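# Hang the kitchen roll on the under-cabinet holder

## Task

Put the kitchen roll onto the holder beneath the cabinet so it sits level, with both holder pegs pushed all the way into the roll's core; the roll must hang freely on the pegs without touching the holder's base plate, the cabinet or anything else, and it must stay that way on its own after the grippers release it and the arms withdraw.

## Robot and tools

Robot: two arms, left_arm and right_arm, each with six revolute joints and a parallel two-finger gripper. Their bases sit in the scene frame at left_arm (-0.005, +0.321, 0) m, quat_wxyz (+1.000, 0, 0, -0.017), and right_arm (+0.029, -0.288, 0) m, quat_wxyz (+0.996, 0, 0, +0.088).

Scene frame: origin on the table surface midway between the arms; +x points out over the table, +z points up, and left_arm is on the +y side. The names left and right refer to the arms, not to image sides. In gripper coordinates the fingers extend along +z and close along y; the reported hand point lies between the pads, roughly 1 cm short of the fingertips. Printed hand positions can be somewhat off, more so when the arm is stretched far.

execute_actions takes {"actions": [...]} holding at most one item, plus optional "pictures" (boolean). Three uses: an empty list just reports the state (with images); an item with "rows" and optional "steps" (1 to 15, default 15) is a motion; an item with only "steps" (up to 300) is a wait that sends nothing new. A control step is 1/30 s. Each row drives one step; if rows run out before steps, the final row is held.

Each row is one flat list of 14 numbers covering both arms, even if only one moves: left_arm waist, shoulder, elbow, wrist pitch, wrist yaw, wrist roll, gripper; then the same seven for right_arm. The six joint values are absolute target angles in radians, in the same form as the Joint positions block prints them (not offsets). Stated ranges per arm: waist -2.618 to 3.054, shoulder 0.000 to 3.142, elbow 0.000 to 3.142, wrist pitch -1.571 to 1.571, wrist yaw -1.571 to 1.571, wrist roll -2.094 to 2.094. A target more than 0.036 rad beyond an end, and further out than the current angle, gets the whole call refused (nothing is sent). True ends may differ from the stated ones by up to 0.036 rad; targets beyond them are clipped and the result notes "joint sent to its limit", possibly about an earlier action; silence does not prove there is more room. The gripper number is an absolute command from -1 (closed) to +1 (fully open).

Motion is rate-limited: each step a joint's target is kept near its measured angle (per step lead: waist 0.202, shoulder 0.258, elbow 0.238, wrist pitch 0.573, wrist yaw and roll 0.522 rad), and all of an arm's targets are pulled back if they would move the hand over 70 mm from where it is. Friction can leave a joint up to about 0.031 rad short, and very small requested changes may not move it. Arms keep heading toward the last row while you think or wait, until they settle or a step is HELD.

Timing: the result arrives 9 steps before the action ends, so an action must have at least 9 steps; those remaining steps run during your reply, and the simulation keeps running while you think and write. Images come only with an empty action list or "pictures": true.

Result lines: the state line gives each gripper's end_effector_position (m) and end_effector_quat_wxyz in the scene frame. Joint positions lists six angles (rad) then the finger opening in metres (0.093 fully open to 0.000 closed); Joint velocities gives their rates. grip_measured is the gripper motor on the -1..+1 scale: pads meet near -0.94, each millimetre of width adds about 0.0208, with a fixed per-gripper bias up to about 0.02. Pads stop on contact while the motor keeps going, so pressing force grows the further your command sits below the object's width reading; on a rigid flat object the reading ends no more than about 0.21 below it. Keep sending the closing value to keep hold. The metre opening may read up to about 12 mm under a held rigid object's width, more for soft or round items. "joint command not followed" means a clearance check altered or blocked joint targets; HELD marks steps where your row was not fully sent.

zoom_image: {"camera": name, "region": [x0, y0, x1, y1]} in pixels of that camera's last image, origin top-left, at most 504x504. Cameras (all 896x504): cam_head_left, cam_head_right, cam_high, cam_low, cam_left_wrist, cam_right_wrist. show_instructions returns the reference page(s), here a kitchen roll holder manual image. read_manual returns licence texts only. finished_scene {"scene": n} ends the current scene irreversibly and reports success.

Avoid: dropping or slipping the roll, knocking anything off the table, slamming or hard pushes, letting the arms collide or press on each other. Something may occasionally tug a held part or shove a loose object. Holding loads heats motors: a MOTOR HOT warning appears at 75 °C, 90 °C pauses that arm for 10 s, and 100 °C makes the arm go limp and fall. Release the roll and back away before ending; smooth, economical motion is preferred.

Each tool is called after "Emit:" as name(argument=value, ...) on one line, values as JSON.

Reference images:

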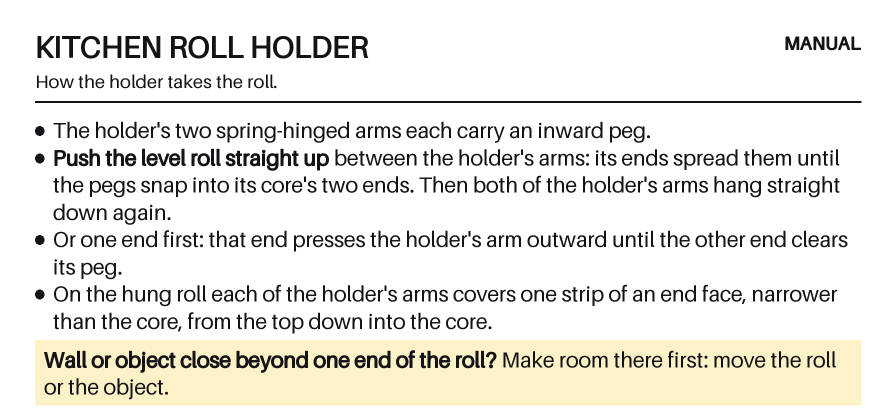

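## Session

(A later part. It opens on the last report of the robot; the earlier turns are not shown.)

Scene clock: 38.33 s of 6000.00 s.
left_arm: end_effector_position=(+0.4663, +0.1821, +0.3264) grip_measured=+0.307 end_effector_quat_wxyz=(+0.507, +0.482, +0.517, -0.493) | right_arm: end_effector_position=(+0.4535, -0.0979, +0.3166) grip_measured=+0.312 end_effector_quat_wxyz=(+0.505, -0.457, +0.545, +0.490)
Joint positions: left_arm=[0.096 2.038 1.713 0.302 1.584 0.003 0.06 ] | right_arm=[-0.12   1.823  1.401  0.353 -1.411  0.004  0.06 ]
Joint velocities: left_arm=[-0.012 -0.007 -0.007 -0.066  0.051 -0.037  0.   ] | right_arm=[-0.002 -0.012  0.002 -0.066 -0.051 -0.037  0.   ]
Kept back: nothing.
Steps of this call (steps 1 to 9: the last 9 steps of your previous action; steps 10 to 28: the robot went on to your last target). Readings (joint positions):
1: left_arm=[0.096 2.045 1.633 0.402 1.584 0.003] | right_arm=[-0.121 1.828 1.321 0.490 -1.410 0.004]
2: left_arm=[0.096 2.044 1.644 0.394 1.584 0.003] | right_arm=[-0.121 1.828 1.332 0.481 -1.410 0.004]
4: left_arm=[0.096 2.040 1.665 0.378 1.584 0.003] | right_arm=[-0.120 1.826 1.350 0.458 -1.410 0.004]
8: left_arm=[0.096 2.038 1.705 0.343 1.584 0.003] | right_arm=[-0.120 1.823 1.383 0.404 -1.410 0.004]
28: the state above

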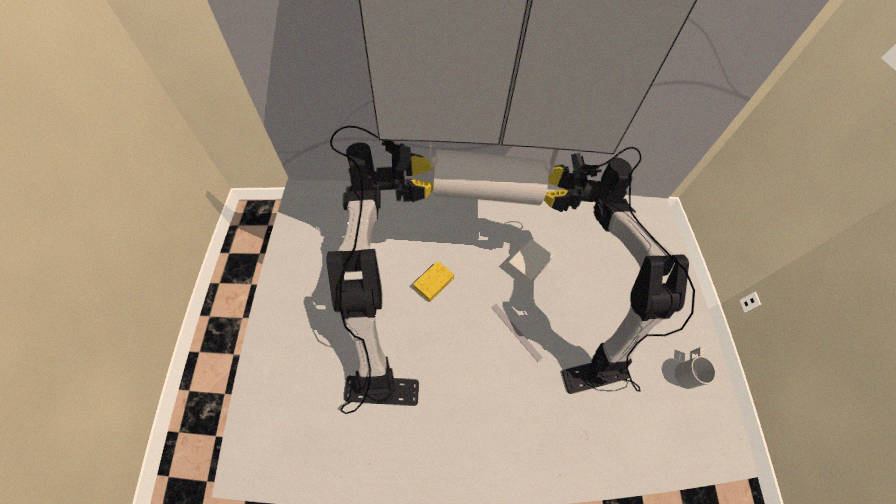

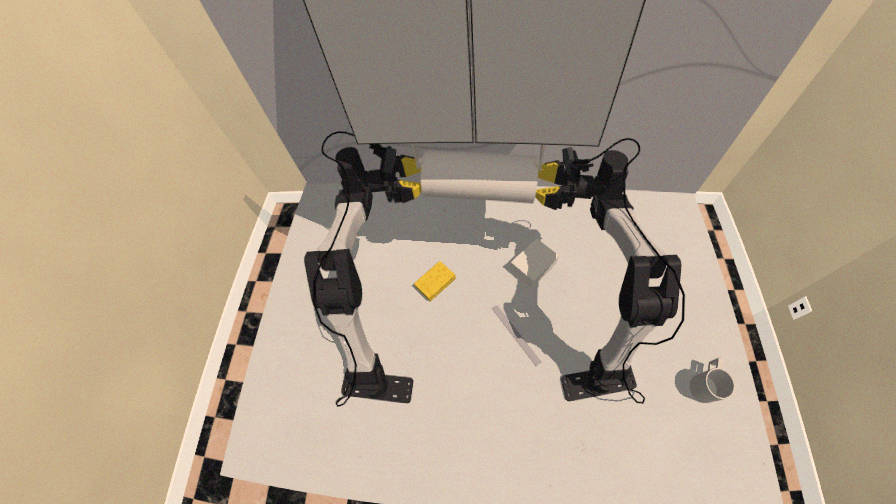

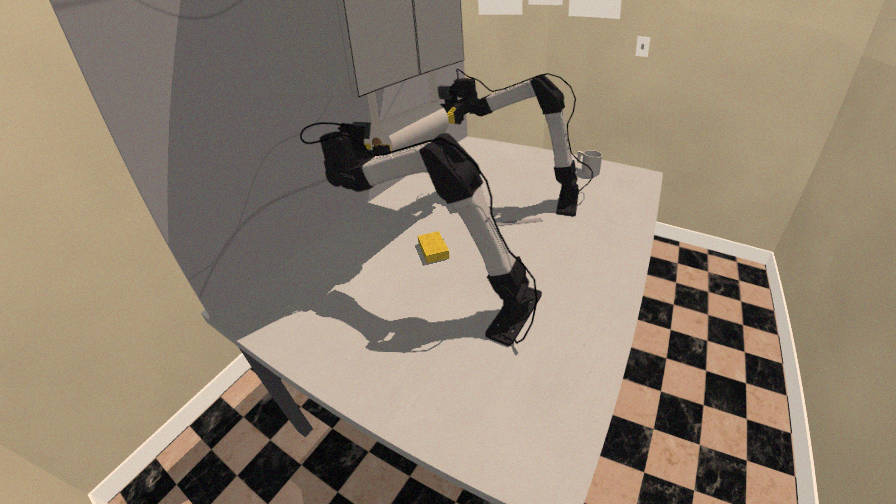

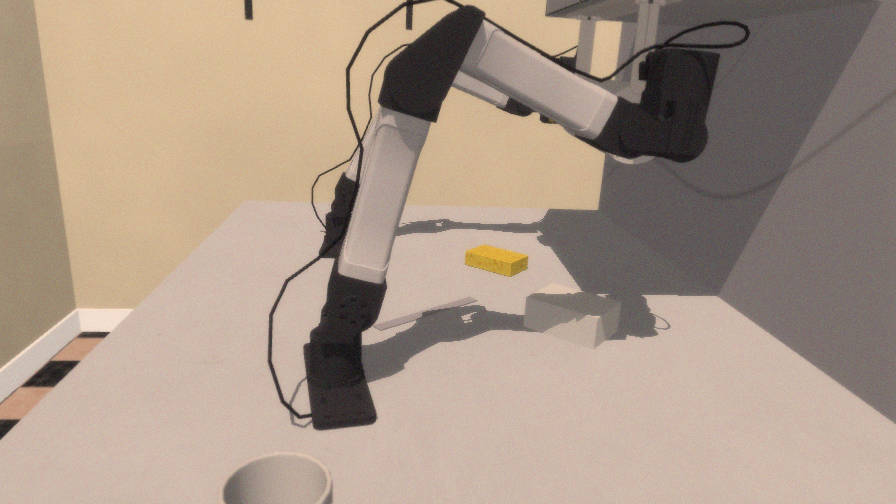

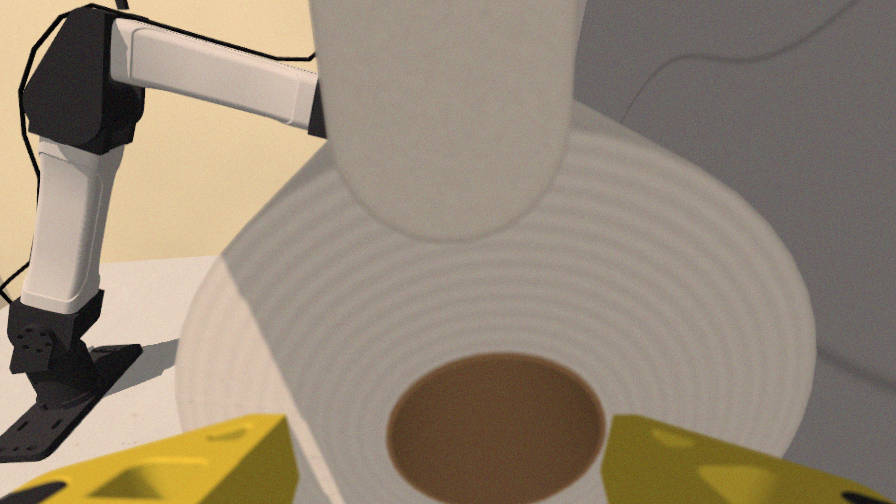

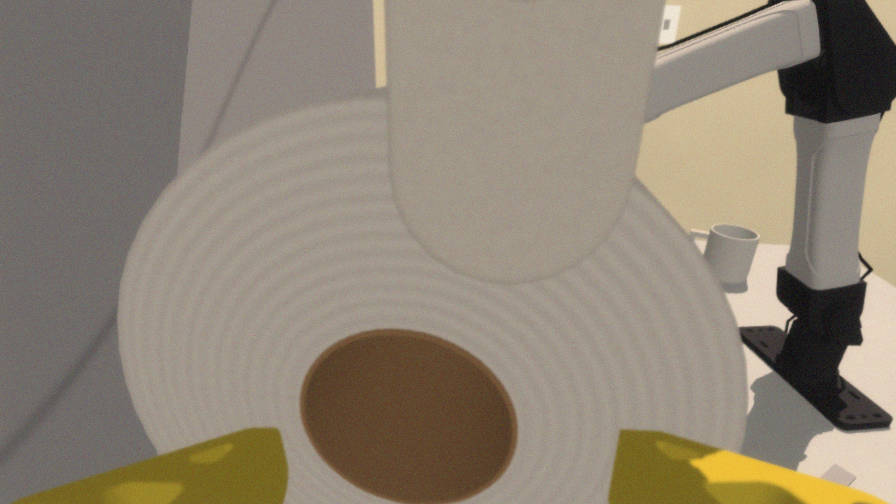

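Emit:
execute_actions(actions=[{"rows":[[-0.03,1.998,1.735,0.3,1.575,0,0.31,0,1.786,1.45,0.385,-1.41,0,0.31],[-0.03,1.991,1.735,0.3,1.575,0,0.31,0,1.782,1.455,0.385,-1.41,0,0.31],[-0.03,1.984,1.735,0.295,1.575,0,0.31,0,1.778,1.46,0.38,-1.41,0,0.31],[-0.03,1.977,1.735,0.29,1.575,0,0.31,0,1.774,1.467,0.37,-1.41,0,0.31],[-0.03,1.97,1.735,0.283,1.575,0,0.31,0,1.77,1.474,0.36,-1.41,0,0.31],[-0.03,1.963,1.735,0.276,1.575,0,0.31,0,1.766,1.481,0.35,-1.41,0,0.31],[-0.03,1.956,1.735,0.27,1.575,0,0.31,0,1.762,1.488,0.34,-1.41,0,0.31],[-0.03,1.949,1.735,0.263,1.575,0,0.31,0,1.758,1.495,0.33,-1.41,0,0.31],[-0.03,1.942,1.735,0.256,1.575,0,0.31,0,1.755,1.502,0.32,-1.41,0,0.31],[-0.03,1.935,1.735,0.25,1.575,0,0.31,0,1.755,1.51,0.31,-1.41,0,0.31]],"steps":15}])

Emit:
execute_actions(actions=[{"steps":28}], pictures=true)

Scene clock: 39.40 s of 6000.00 s.
left_arm: end_effector_position=(+0.4636, +0.1819, +0.3305) grip_measured=+0.307 end_effector_quat_wxyz=(+0.506, +0.481, +0.518, -0.494) | right_arm: end_effector_position=(+0.4528, -0.0979, +0.3210) grip_measured=+0.312 end_effector_quat_wxyz=(+0.501, -0.454, +0.548, +0.492)
Joint positions: left_arm=[0.096 2.025 1.713 0.282 1.584 0.004 0.06 ] | right_arm=[-0.12   1.818  1.416  0.323 -1.412  0.007  0.06 ]
Joint velocities: left_arm=[-0.002 -0.09  -0.012 -0.154 -0.007 -0.051  0.001] | right_arm=[ 0.017 -0.046  0.125 -0.286  0.022  0.095 -0.001]
Steps of this call (steps 1 to 15: the robot went on to your last target; steps 16 to 26: nothing new was sent; steps 27 to 32: the first 6 steps of this action). Readings (joint positions):
27: left_arm=[0.096 2.038 1.713 0.301 1.584 0.003] | right_arm=[-0.120 1.823 1.401 0.353 -1.411 0.004]
28: left_arm=[0.096 2.036 1.713 0.299 1.584 0.003] | right_arm=[-0.120 1.823 1.401 0.353 -1.411 0.004]
30: left_arm=[0.096 2.032 1.713 0.292 1.584 0.003] | right_arm=[-0.120 1.821 1.407 0.343 -1.412 0.004]
32: the state above

Scene clock: 40.33 s of 6000.00 s.
left_arm: end_effector_position=(+0.4494, +0.1810, +0.3542) grip_measured=+0.307 end_effector_quat_wxyz=(+0.511, +0.486, +0.514, -0.489) | right_arm: end_effector_position=(+0.4438, -0.0982, +0.3564) grip_measured=+0.312 end_effector_quat_wxyz=(+0.516, -0.470, +0.530, +0.482)
Joint positions: left_arm=[0.096 1.963 1.713 0.24  1.584 0.004 0.06 ] | right_arm=[-0.12   1.775  1.48   0.277 -1.42   0.008  0.06 ]
Joint velocities: left_arm=[-0.022 -0.002  0.002  0.007 -0.066 -0.007 -0.   ] | right_arm=[ 0.002  0.002 -0.002 -0.051  0.007  0.022 -0.001]
Kept back: nothing.
Steps of this call (steps 1 to 9: the last 9 steps of your previous action; steps 10 to 28: the robot went on to your last target). Readings (joint positions):
1: left_arm=[0.096 2.021 1.713 0.276 1.584 0.004] | right_arm=[-0.120 1.815 1.421 0.312 -1.412 0.008]
2: left_arm=[0.096 2.018 1.713 0.269 1.584 0.004] | right_arm=[-0.120 1.813 1.426 0.302 -1.412 0.008]
4: left_arm=[0.096 2.008 1.713 0.255 1.584 0.004] | right_arm=[-0.120 1.807 1.437 0.282 -1.414 0.008]
8: left_arm=[0.096 1.979 1.713 0.245 1.584 0.004] | right_arm=[-0.120 1.798 1.454 0.264 -1.420 0.008]
28: the state above

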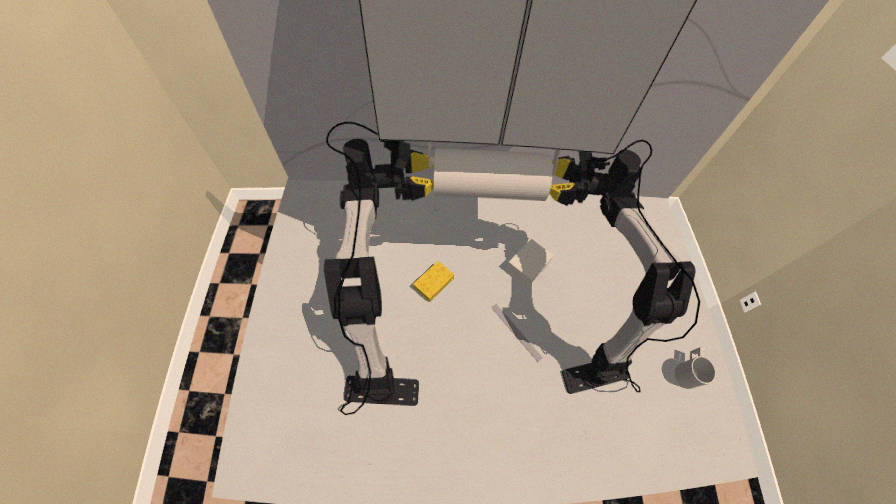

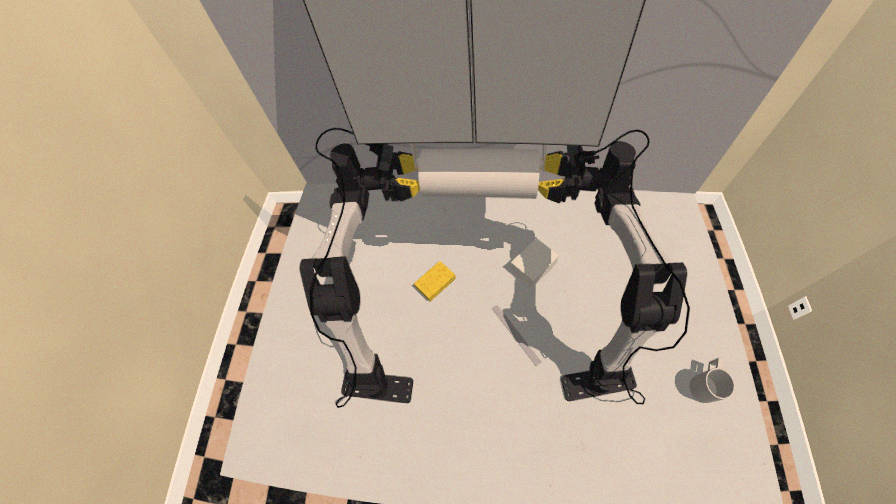

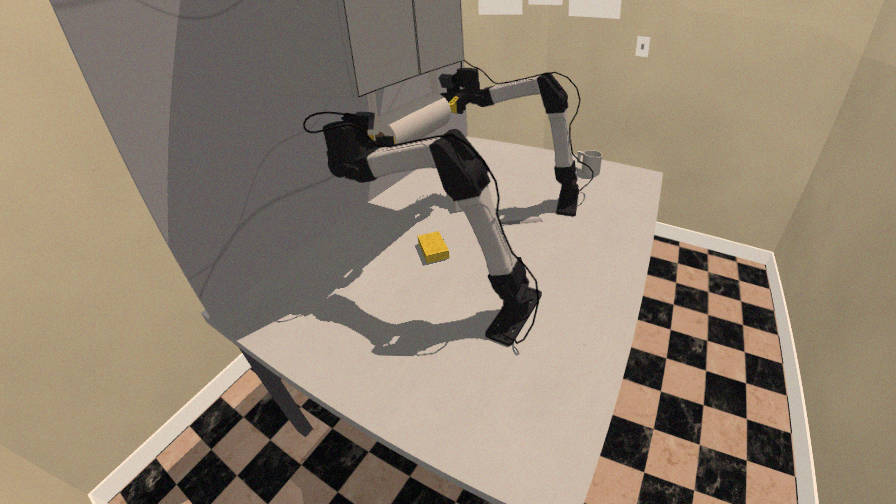

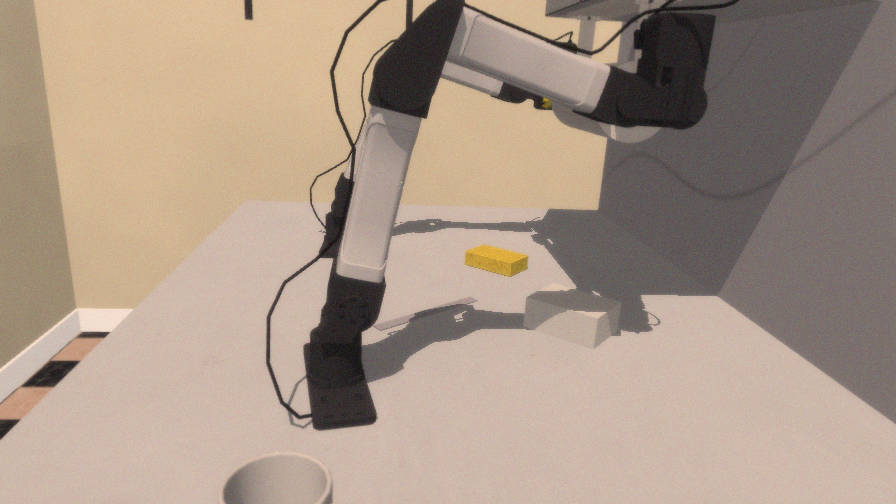

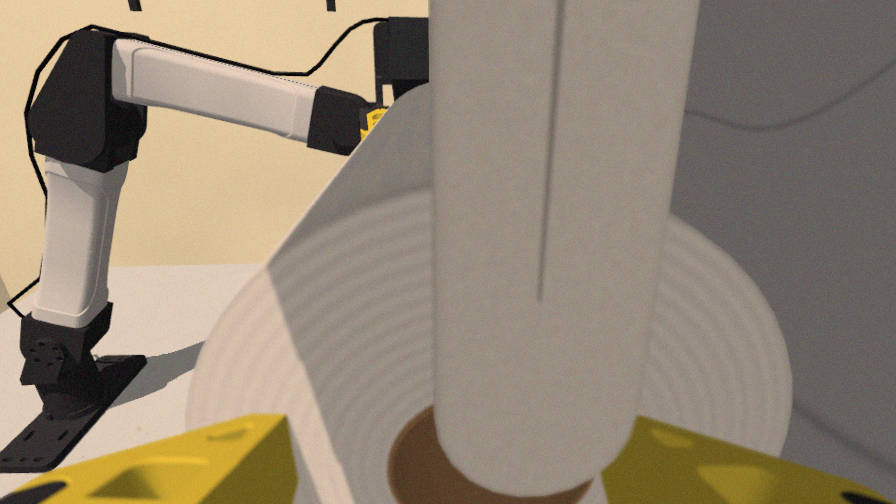

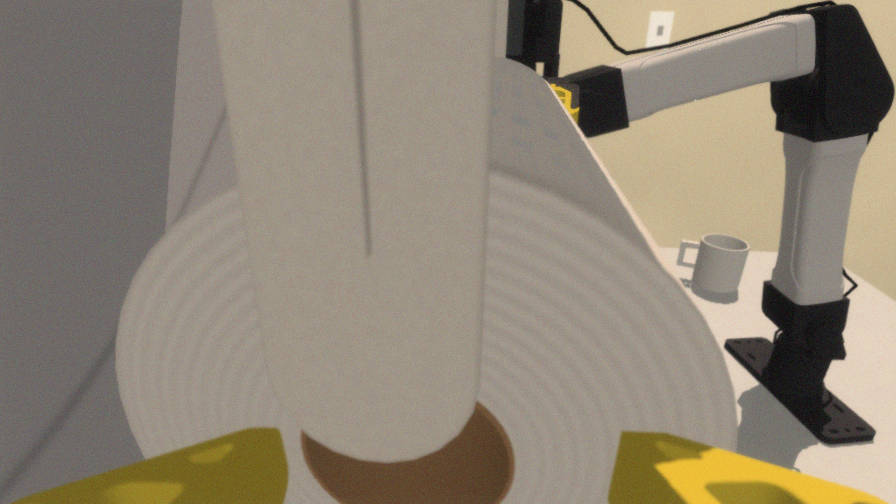

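Emit:
execute_actions(actions=[{"rows":[[-0.03,1.97,1.745,0.25,1.575,0,0.31,0,1.79,1.51,0.3,-1.41,0,0.31],[-0.03,1.99,1.755,0.25,1.575,0,0.31,0,1.81,1.52,0.3,-1.41,0,0.31],[-0.03,1.99,1.765,0.24,1.575,0,0.31,0,1.81,1.53,0.29,-1.41,0,0.31],[-0.03,1.99,1.775,0.23,1.575,0,0.31,0,1.81,1.54,0.28,-1.41,0,0.31],[-0.03,1.99,1.785,0.22,1.575,0,0.31,0,1.81,1.55,0.27,-1.41,0,0.31],[-0.03,1.98,1.795,0.21,1.575,0,0.31,0,1.8,1.56,0.26,-1.41,0,0.31],[-0.03,1.98,1.805,0.2,1.575,0,0.31,0,1.8,1.57,0.25,-1.41,0,0.31],[-0.03,1.98,1.815,0.19,1.575,0,0.31,0,1.8,1.58,0.24,-1.41,0,0.31],[-0.03,1.98,1.825,0.18,1.575,0,0.31,0,1.8,1.59,0.23,-1.41,0,0.31],[-0.03,1.98,1.835,0.17,1.575,0,0.31,0,1.8,1.6,0.22,-1.41,0,0.31],[-0.03,1.98,1.845,0.16,1.575,0,0.31,0,1.8,1.61,0.21,-1.41,0,0.31],[-0.03,1.98,1.855,0.15,1.575,0,0.31,0,1.8,1.62,0.2,-1.41,0,0.31],[-0.03,1.98,1.865,0.14,1.575,0,0.31,0,1.8,1.63,0.19,-1.41,0,0.31],[-0.03,1.98,1.875,0.13,1.575,0,0.31,0,1.8,1.64,0.185,-1.41,0,0.31],[-0.03,1.98,1.885,0.125,1.575,0,0.31,0,1.8,1.645,0.18,-1.41,0,0.31]],"steps":15}])

Emit:
execute_actions(actions=[{"steps":28}], pictures=true)

Scene clock: 41.40 s of 6000.00 s.
left_arm: end_effector_position=(+0.4569, +0.1815, +0.3505) grip_measured=+0.307 end_effector_quat_wxyz=(+0.508, +0.483, +0.517, -0.492) | right_arm: end_effector_position=(+0.4486, -0.0979, +0.3593) grip_measured=+0.312 end_effector_quat_wxyz=(+0.519, -0.473, +0.527, +0.480)
Joint positions: left_arm=[0.096 1.995 1.747 0.225 1.584 0.004 0.06 ] | right_arm=[-0.12   1.794  1.512  0.27  -1.421  0.004  0.06 ]
Joint velocities: left_arm=[-0.017  0.1    0.188 -0.168  0.037 -0.007 -0.001] | right_arm=[-0.012  0.042  0.217 -0.242  0.051 -0.037 -0.   ]
Steps of this call (steps 1 to 15: the robot went on to your last target; steps 16 to 26: nothing new was sent; steps 27 to 32: the first 6 steps of this action). Readings (joint positions):
27: left_arm=[0.096 1.965 1.713 0.240 1.584 0.004] | right_arm=[-0.120 1.775 1.480 0.277 -1.420 0.008]
28: left_arm=[0.096 1.969 1.717 0.240 1.584 0.004] | right_arm=[-0.120 1.778 1.482 0.277 -1.420 0.008]
30: left_arm=[0.096 1.984 1.732 0.237 1.584 0.004] | right_arm=[-0.120 1.787 1.495 0.277 -1.422 0.005]
32: the state above

Scene clock: 42.33 s of 6000.00 s.
left_arm: end_effector_position=(+0.4571, +0.1810, +0.3736) grip_measured=+0.307 end_effector_quat_wxyz=(+0.505, +0.480, +0.519, -0.495) | right_arm: end_effector_position=(+0.4489, -0.0979, +0.3871) grip_measured=+0.312 end_effector_quat_wxyz=(+0.524, -0.476, +0.523, +0.475)
Joint positions: left_arm=[0.095 2.    1.849 0.118 1.584 0.005 0.06 ] | right_arm=[-0.12   1.794  1.616  0.185 -1.418  0.005  0.06 ]
Joint velocities: left_arm=[ 0.002  0.007 -0.022 -0.022 -0.022  0.007  0.   ] | right_arm=[ 0.002  0.002  0.002 -0.051  0.007 -0.081 -0.001]
Kept back: nothing.
Steps of this call (steps 1 to 9: the last 9 steps of your previous action; steps 10 to 28: the robot went on to your last target). Readings (joint positions):
1: left_arm=[0.096 1.997 1.753 0.216 1.584 0.004] | right_arm=[-0.120 1.794 1.520 0.264 -1.420 0.004]
2: left_arm=[0.096 1.998 1.761 0.207 1.584 0.004] | right_arm=[-0.120 1.794 1.530 0.256 -1.420 0.004]
4: left_arm=[0.096 2.000 1.779 0.190 1.584 0.004] | right_arm=[-0.120 1.794 1.552 0.240 -1.419 0.004]
8: left_arm=[0.095 2.000 1.821 0.155 1.584 0.004] | right_arm=[-0.120 1.794 1.600 0.214 -1.418 0.004]
28: the state above

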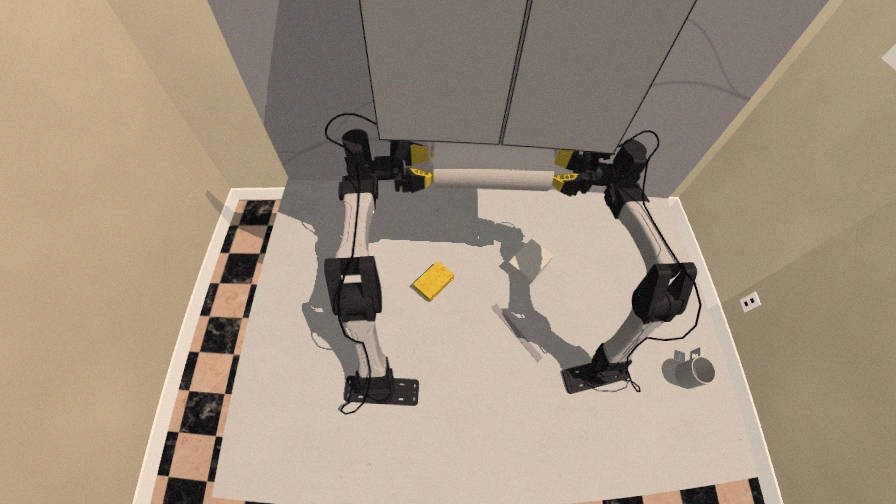

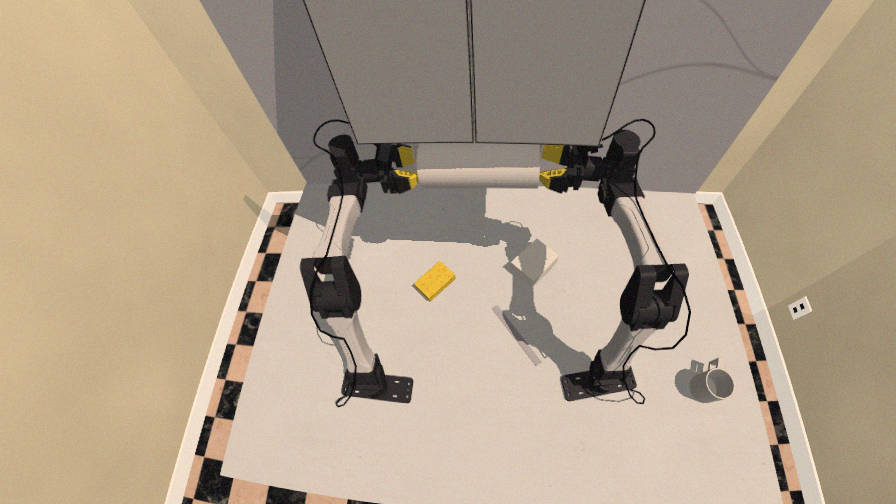

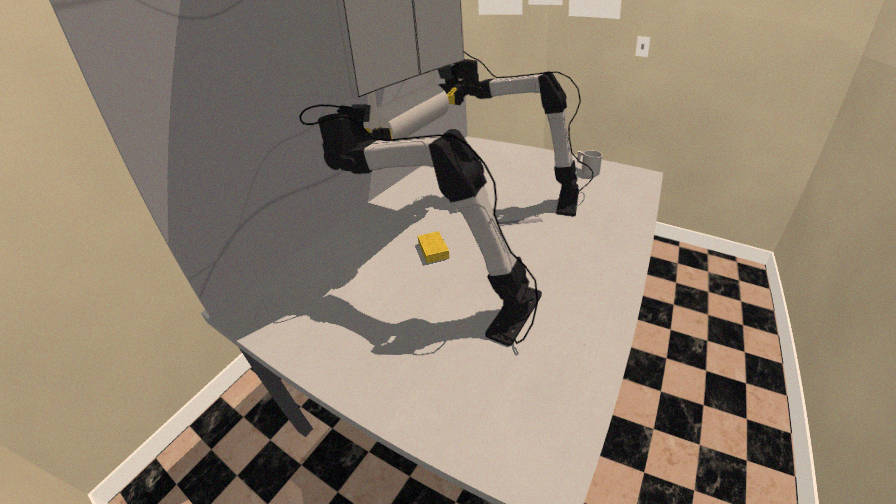

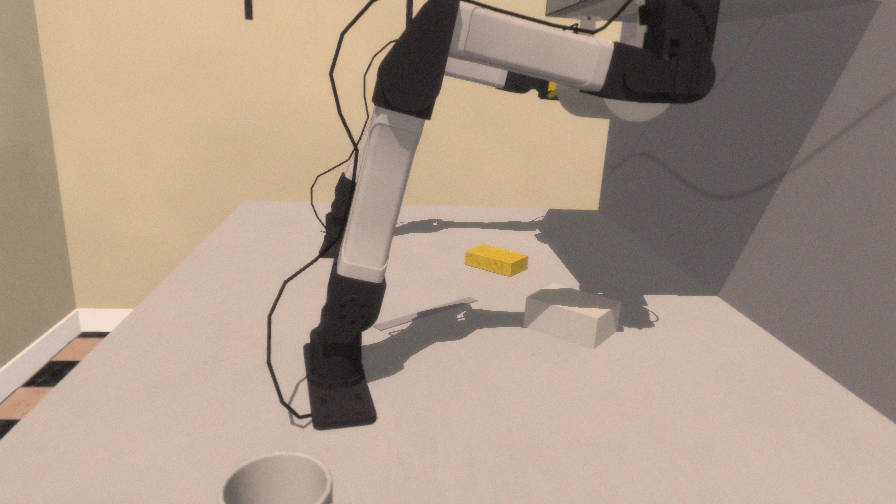

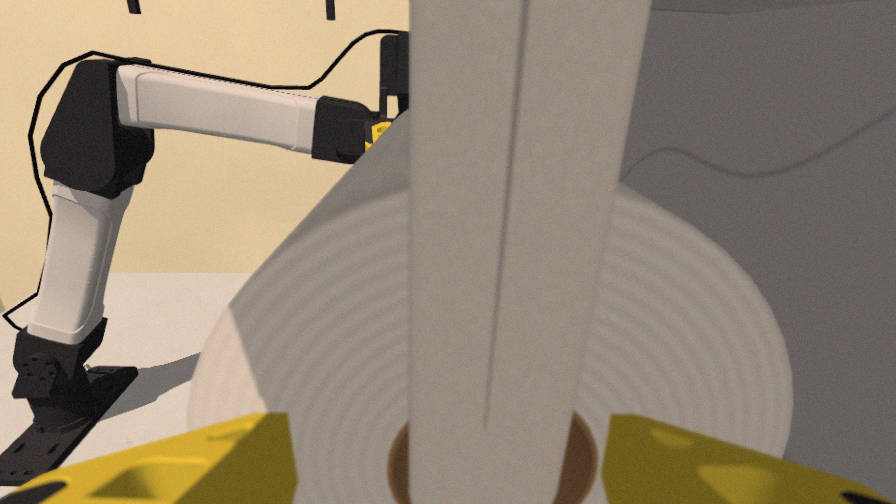

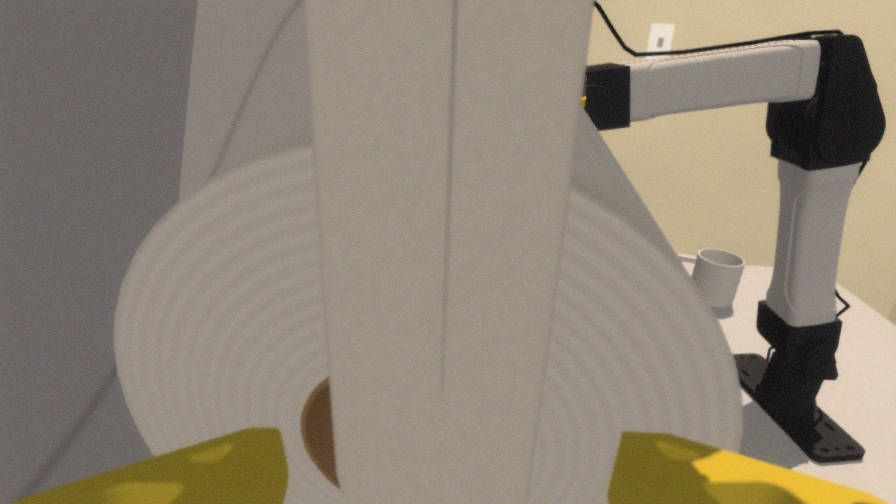

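Right snapped; raise left.

Emit:
execute_actions(actions=[{"rows":[[-0.03,1.965,1.885,0.125,1.575,0,0.31,0,1.8,1.63,0.18,-1.41,0,0.31],[-0.03,1.955,1.89,0.125,1.575,0,0.31,0,1.8,1.63,0.18,-1.41,0,0.31],[-0.03,1.942,1.895,0.125,1.575,0,0.31,0,1.8,1.63,0.18,-1.41,0,0.31]],"steps":15}])

Emit:
execute_actions(actions=[{"steps":20}], pictures=true)

Scene clock: 42.90 s of 6000.00 s.
left_arm: end_effector_position=(+0.4549, +0.1809, +0.3770) grip_measured=+0.307 end_effector_quat_wxyz=(+0.506, +0.482, +0.517, -0.494) | right_arm: end_effector_position=(+0.4489, -0.0979, +0.3871) grip_measured=+0.312 end_effector_quat_wxyz=(+0.524, -0.476, +0.523, +0.475)
Joint positions: left_arm=[0.095 1.992 1.85  0.114 1.584 0.005 0.06 ] | right_arm=[-0.12   1.794  1.616  0.185 -1.418  0.005  0.06 ]
Joint velocities: left_arm=[-0.002 -0.095  0.056 -0.037 -0.066 -0.066 -0.001] | right_arm=[ 0.027 -0.007  0.017 -0.066 -0.022  0.022  0.001]
Steps of this call (steps 1 to 11: the robot went on to your last target; steps 12 to 17: the first 6 steps of this action). Readings (joint positions):
12: left_arm=[0.095 2.000 1.849 0.118 1.584 0.005] | right_arm=[-0.120 1.794 1.616 0.185 -1.418 0.005]
13: left_arm=[0.095 2.000 1.849 0.118 1.584 0.005] | right_arm=[-0.120 1.794 1.616 0.185 -1.418 0.005]
15: left_arm=[0.095 1.997 1.849 0.115 1.584 0.005] | right_arm=[-0.120 1.794 1.616 0.185 -1.418 0.005]
17: the state above

Scene clock: 43.57 s of 6000.00 s.
left_arm: end_effector_position=(+0.4503, +0.1816, +0.3892) grip_measured=+0.307 end_effector_quat_wxyz=(+0.514, +0.489, +0.510, -0.485) | right_arm: end_effector_position=(+0.4489, -0.0979, +0.3871) grip_measured=+0.312 end_effector_quat_wxyz=(+0.524, -0.476, +0.523, +0.475)
Joint positions: left_arm=[0.097 1.975 1.865 0.113 1.584 0.005 0.06 ] | right_arm=[-0.12   1.794  1.616  0.185 -1.418  0.005  0.06 ]
Joint velocities: left_arm=[ 0.007 -0.002  0.002 -0.007  0.007  0.051 -0.001] | right_arm=[ 0.002 -0.007 -0.002 -0.051 -0.007 -0.022  0.001]
Kept back: nothing.
Steps of this call (steps 1 to 9: the last 9 steps of your previous action; steps 10 to 20: the robot went on to your last target). Readings (joint positions):
1: left_arm=[0.095 1.989 1.853 0.113 1.584 0.005] | right_arm=[-0.120 1.794 1.616 0.185 -1.418 0.005]
2: left_arm=[0.096 1.986 1.857 0.113 1.584 0.005] | right_arm=[-0.120 1.794 1.616 0.185 -1.418 0.005]
4: left_arm=[0.096 1.981 1.862 0.113 1.584 0.005] | right_arm=[-0.120 1.794 1.616 0.185 -1.418 0.005]
8: left_arm=[0.097 1.975 1.865 0.113 1.584 0.005] | right_arm=[-0.120 1.794 1.616 0.185 -1.418 0.005]
20: the state above

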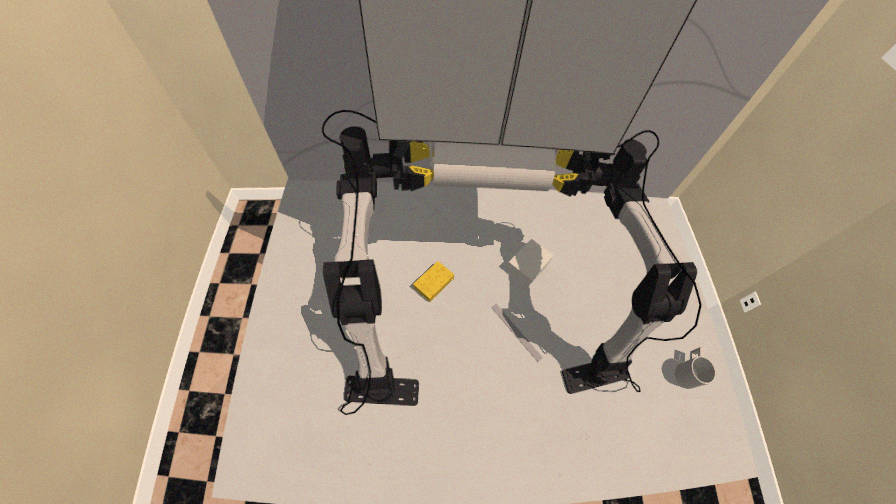

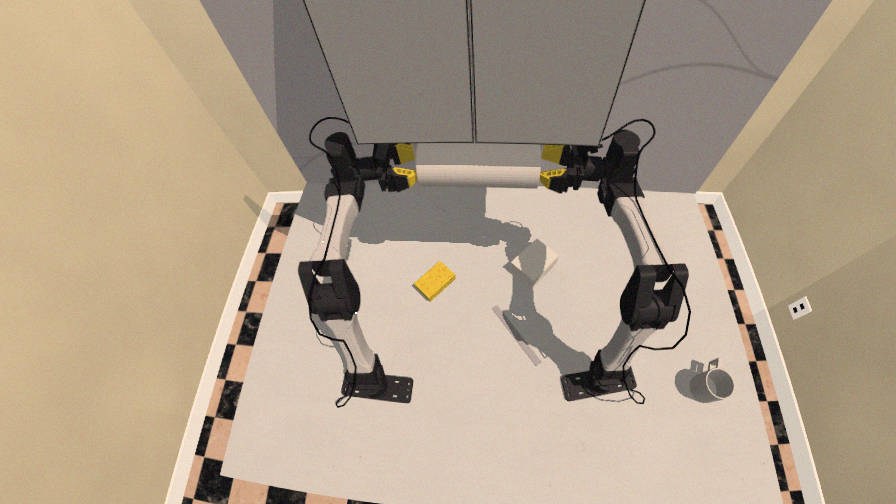

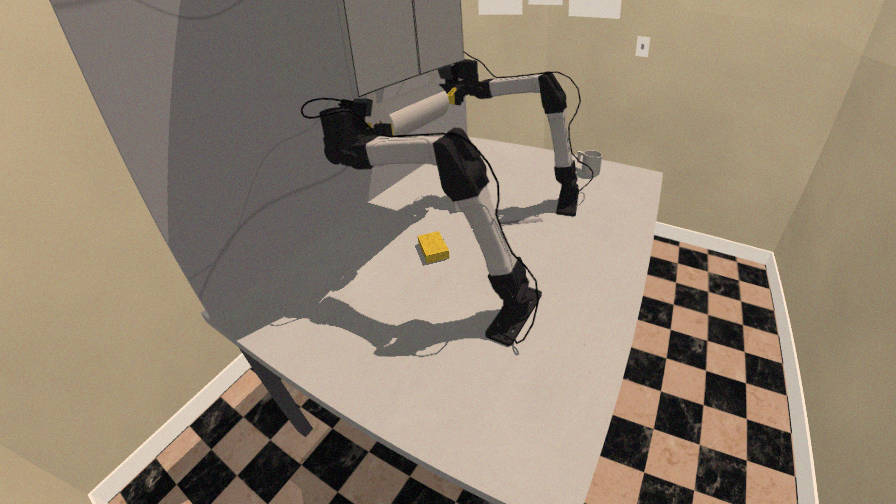

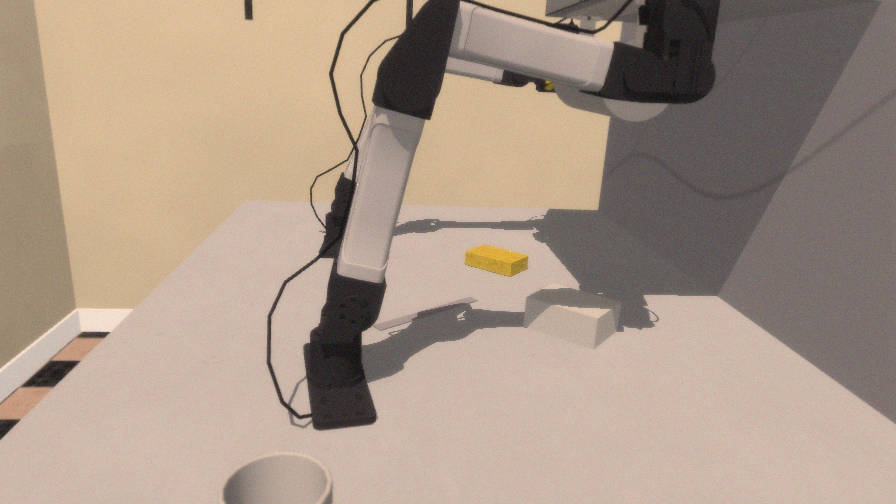

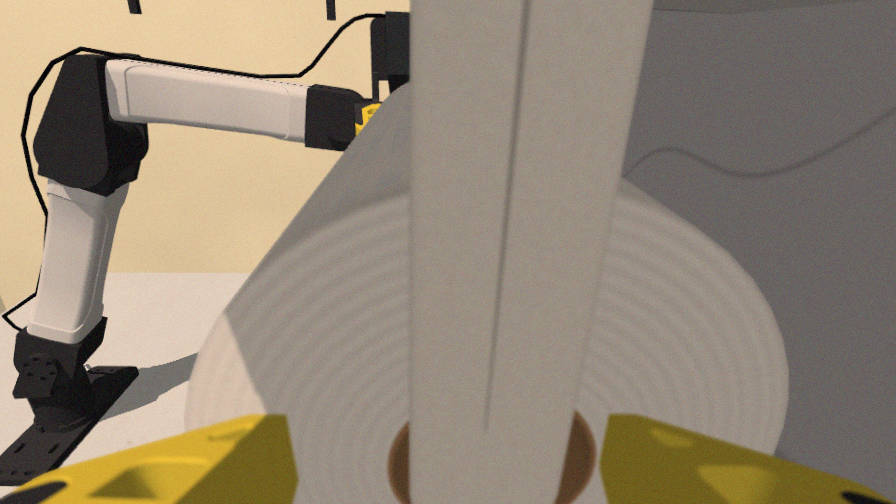

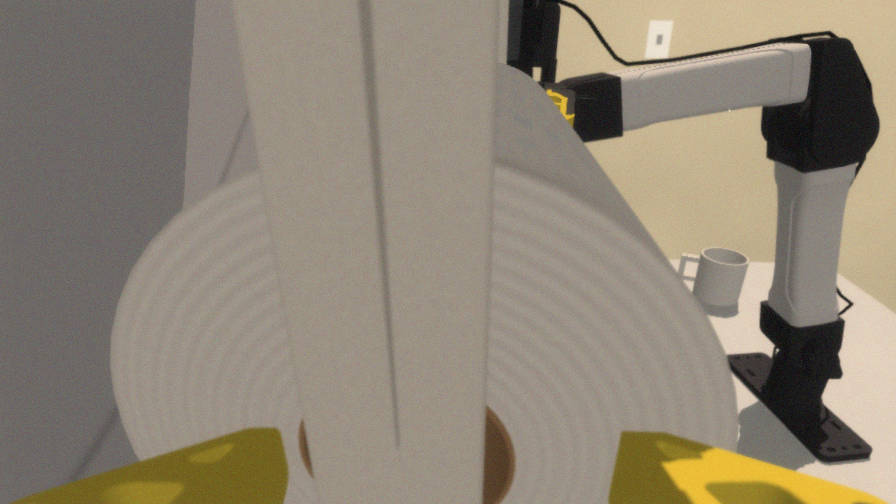

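Emit:
execute_actions(actions=[{"rows":[[0,1.96,1.87,0.115,1.575,0,0.31,-0.03,1.79,1.62,0.18,-1.41,0,0.31],[0.02,1.96,1.87,0.115,1.575,0,0.31,-0.05,1.79,1.62,0.18,-1.41,0,0.31],[0.04,1.96,1.87,0.115,1.575,0,0.31,-0.065,1.79,1.62,0.18,-1.41,0,0.31],[0.055,1.96,1.87,0.115,1.575,0,0.31,-0.08,1.79,1.62,0.18,-1.41,0,0.31],[0.07,1.96,1.87,0.115,1.575,0,0.31,-0.095,1.79,1.62,0.18,-1.41,0,0.31],[0.085,1.96,1.87,0.115,1.575,0,0.31,-0.11,1.79,1.62,0.18,-1.41,0,0.31],[0.1,1.96,1.87,0.115,1.575,0,0.31,-0.125,1.79,1.62,0.18,-1.41,0,0.31],[0.12,1.96,1.87,0.115,1.575,0,0.31,-0.145,1.79,1.62,0.18,-1.43,0,0.31],[0.15,1.96,1.87,0.115,1.575,0,0.31,-0.175,1.79,1.62,0.18,-1.45,0,0.31],[0.19,1.96,1.87,0.115,1.575,0,0.31,-0.21,1.79,1.62,0.18,-1.48,0,0.31],[0.23,1.96,1.85,0.13,1.575,0,0.31,-0.25,1.79,1.6,0.2,-1.5,0,0.31],[0.27,1.96,1.82,0.16,1.575,0,0.31,-0.29,1.79,1.57,0.22,-1.53,0,0.31],[0.32,1.96,1.79,0.18,1.575,0,0.31,-0.34,1.79,1.54,0.25,-1.55,0,0.31],[0.37,1.9,1.7,0.2,1.575,0,0.31,-0.4,1.75,1.47,0.27,-1.55,0,0.31],[0.45,1.8,1.55,0.25,1.575,0,0.31,-0.5,1.7,1.4,0.3,-1.55,0,0.31]],"steps":15}])

Emit:
execute_actions(actions=[{"steps":30}], pictures=true)

Scene clock: 44.57 s of 6000.00 s.
left_arm: end_effector_position=(+0.4522, +0.1879, +0.3891) grip_measured=+0.307 end_effector_quat_wxyz=(+0.517, +0.485, +0.514, -0.482) | right_arm: end_effector_position=(+0.4497, -0.1014, +0.3868) grip_measured=+0.312 end_effector_quat_wxyz=(+0.524, -0.474, +0.525, +0.475)
Joint positions: left_arm=[0.111 1.975 1.865 0.111 1.584 0.005 0.06 ] | right_arm=[-0.128  1.794  1.616  0.182 -1.423  0.005  0.06 ]
Joint velocities: left_arm=[ 0.027 -0.012 -0.002  0.022 -0.066  0.007 -0.001] | right_arm=[-0.071 -0.002 -0.012 -0.037  0.051 -0.051  0.001]
Steps of this call (steps 1 to 15: the robot went on to your last target; steps 16 to 24: nothing new was sent; steps 25 to 30: the first 6 steps of this action). Readings (joint positions):
25: left_arm=[0.099 1.975 1.865 0.113 1.584 0.005] | right_arm=[-0.120 1.794 1.616 0.185 -1.418 0.005]
26: left_arm=[0.102 1.975 1.865 0.112 1.584 0.005] | right_arm=[-0.122 1.794 1.616 0.185 -1.419 0.005]
28: left_arm=[0.107 1.975 1.865 0.111 1.584 0.005] | right_arm=[-0.124 1.794 1.616 0.182 -1.422 0.005]
30: the state above

Scene clock: 45.57 s of 6000.00 s.
left_arm: end_effector_position=(+0.4373, +0.3331, +0.3652) grip_measured=+0.308 end_effector_quat_wxyz=(+0.590, +0.382, +0.595, -0.391) | right_arm: end_effector_position=(+0.4503, -0.2539, +0.3612) grip_measured=+0.312 end_effector_quat_wxyz=(+0.580, -0.402, +0.582, +0.405)
Joint positions: left_arm=[0.45  1.814 1.561 0.234 1.572 0.004 0.06 ] | right_arm=[-0.504  1.712  1.418  0.294 -1.543  0.004  0.06 ]
Joint velocities: left_arm=[-0.027 -0.007 -0.007  0.051 -0.022  0.051  0.   ] | right_arm=[-0.002  0.017  0.002 -0.066 -0.066  0.051 -0.002]
Kept back: nothing.
Steps of this call (steps 1 to 9: the last 9 steps of your previous action; steps 10 to 30: the robot went on to your last target). Readings (joint positions):
1: left_arm=[0.113 1.975 1.865 0.111 1.584 0.005] | right_arm=[-0.131 1.794 1.616 0.182 -1.423 0.005]
2: left_arm=[0.115 1.975 1.865 0.111 1.583 0.004] | right_arm=[-0.135 1.794 1.616 0.182 -1.423 0.005]
4: left_arm=[0.128 1.975 1.865 0.111 1.583 0.004] | right_arm=[-0.151 1.794 1.616 0.182 -1.435 0.005]
8: left_arm=[0.252 1.959 1.812 0.147 1.578 0.004] | right_arm=[-0.281 1.786 1.578 0.223 -1.490 0.004]
30: the state above

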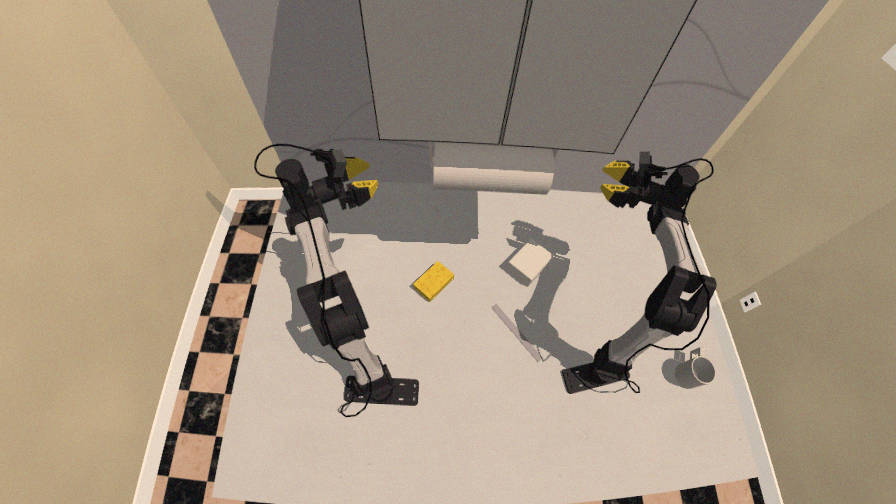

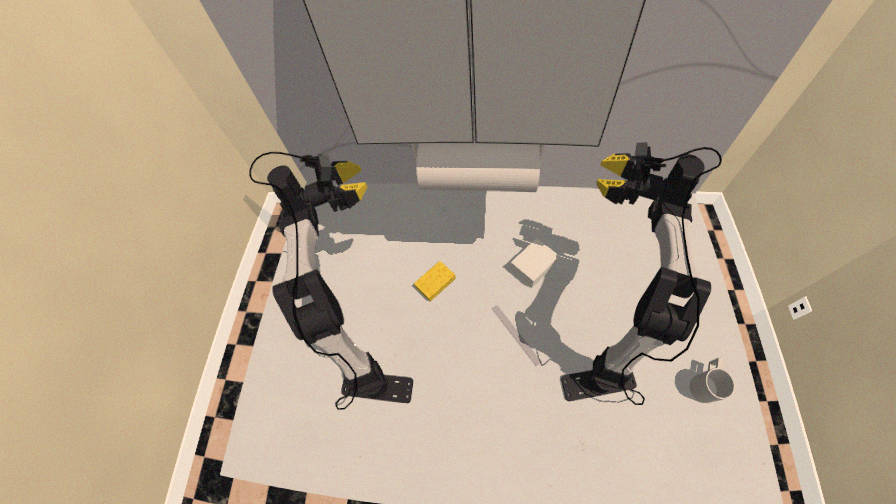

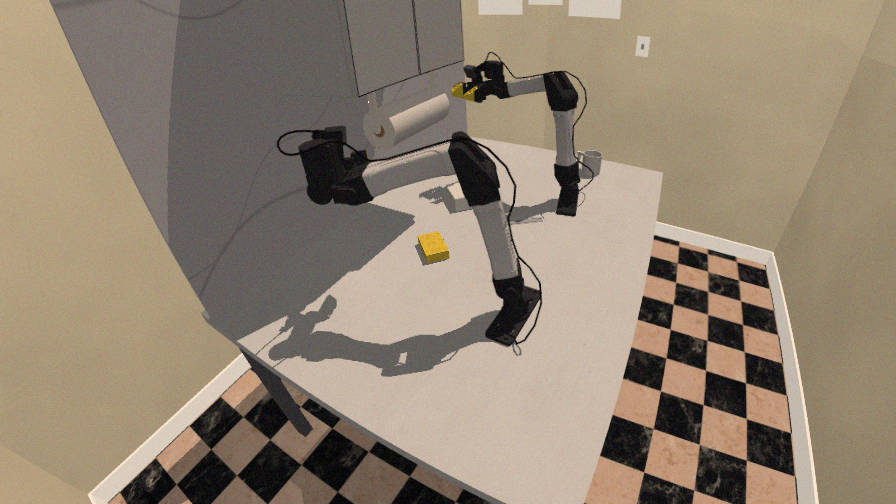

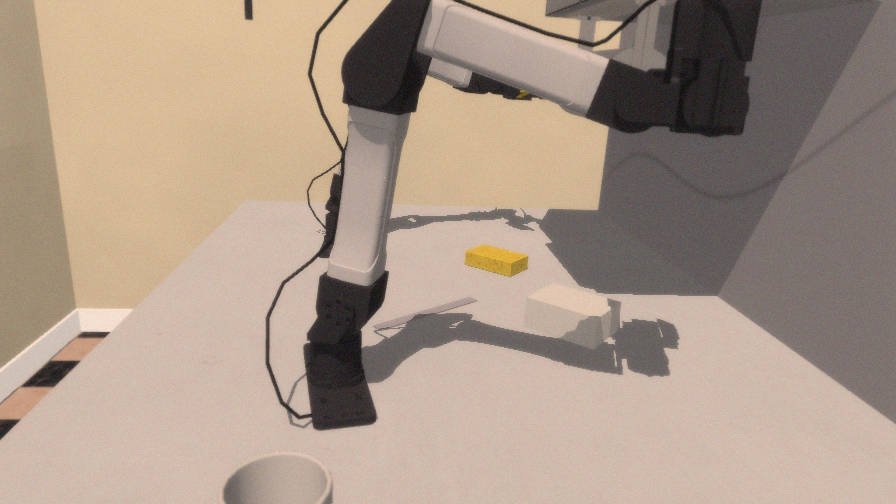

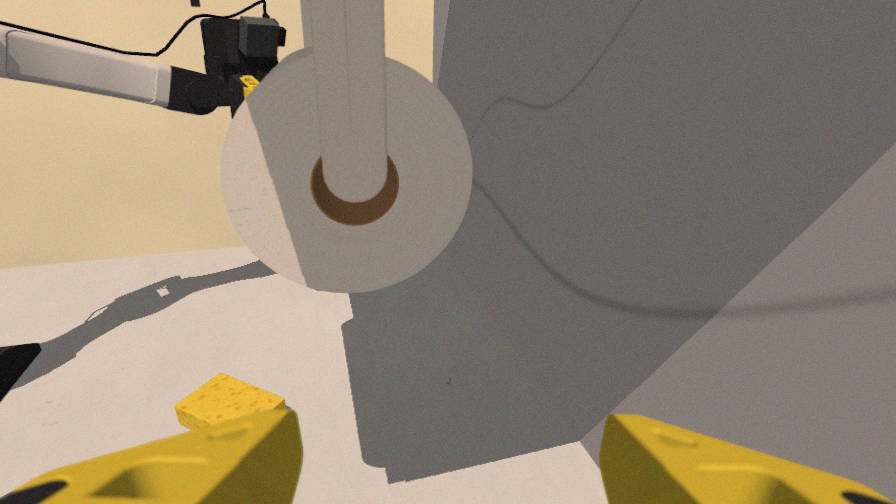

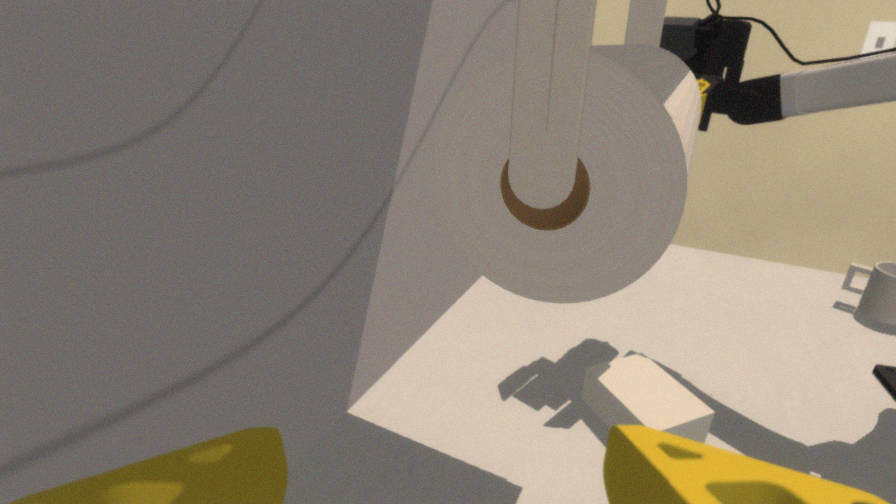

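Emit:
finished_scene(scene=1)

The scene is finished: the task was done.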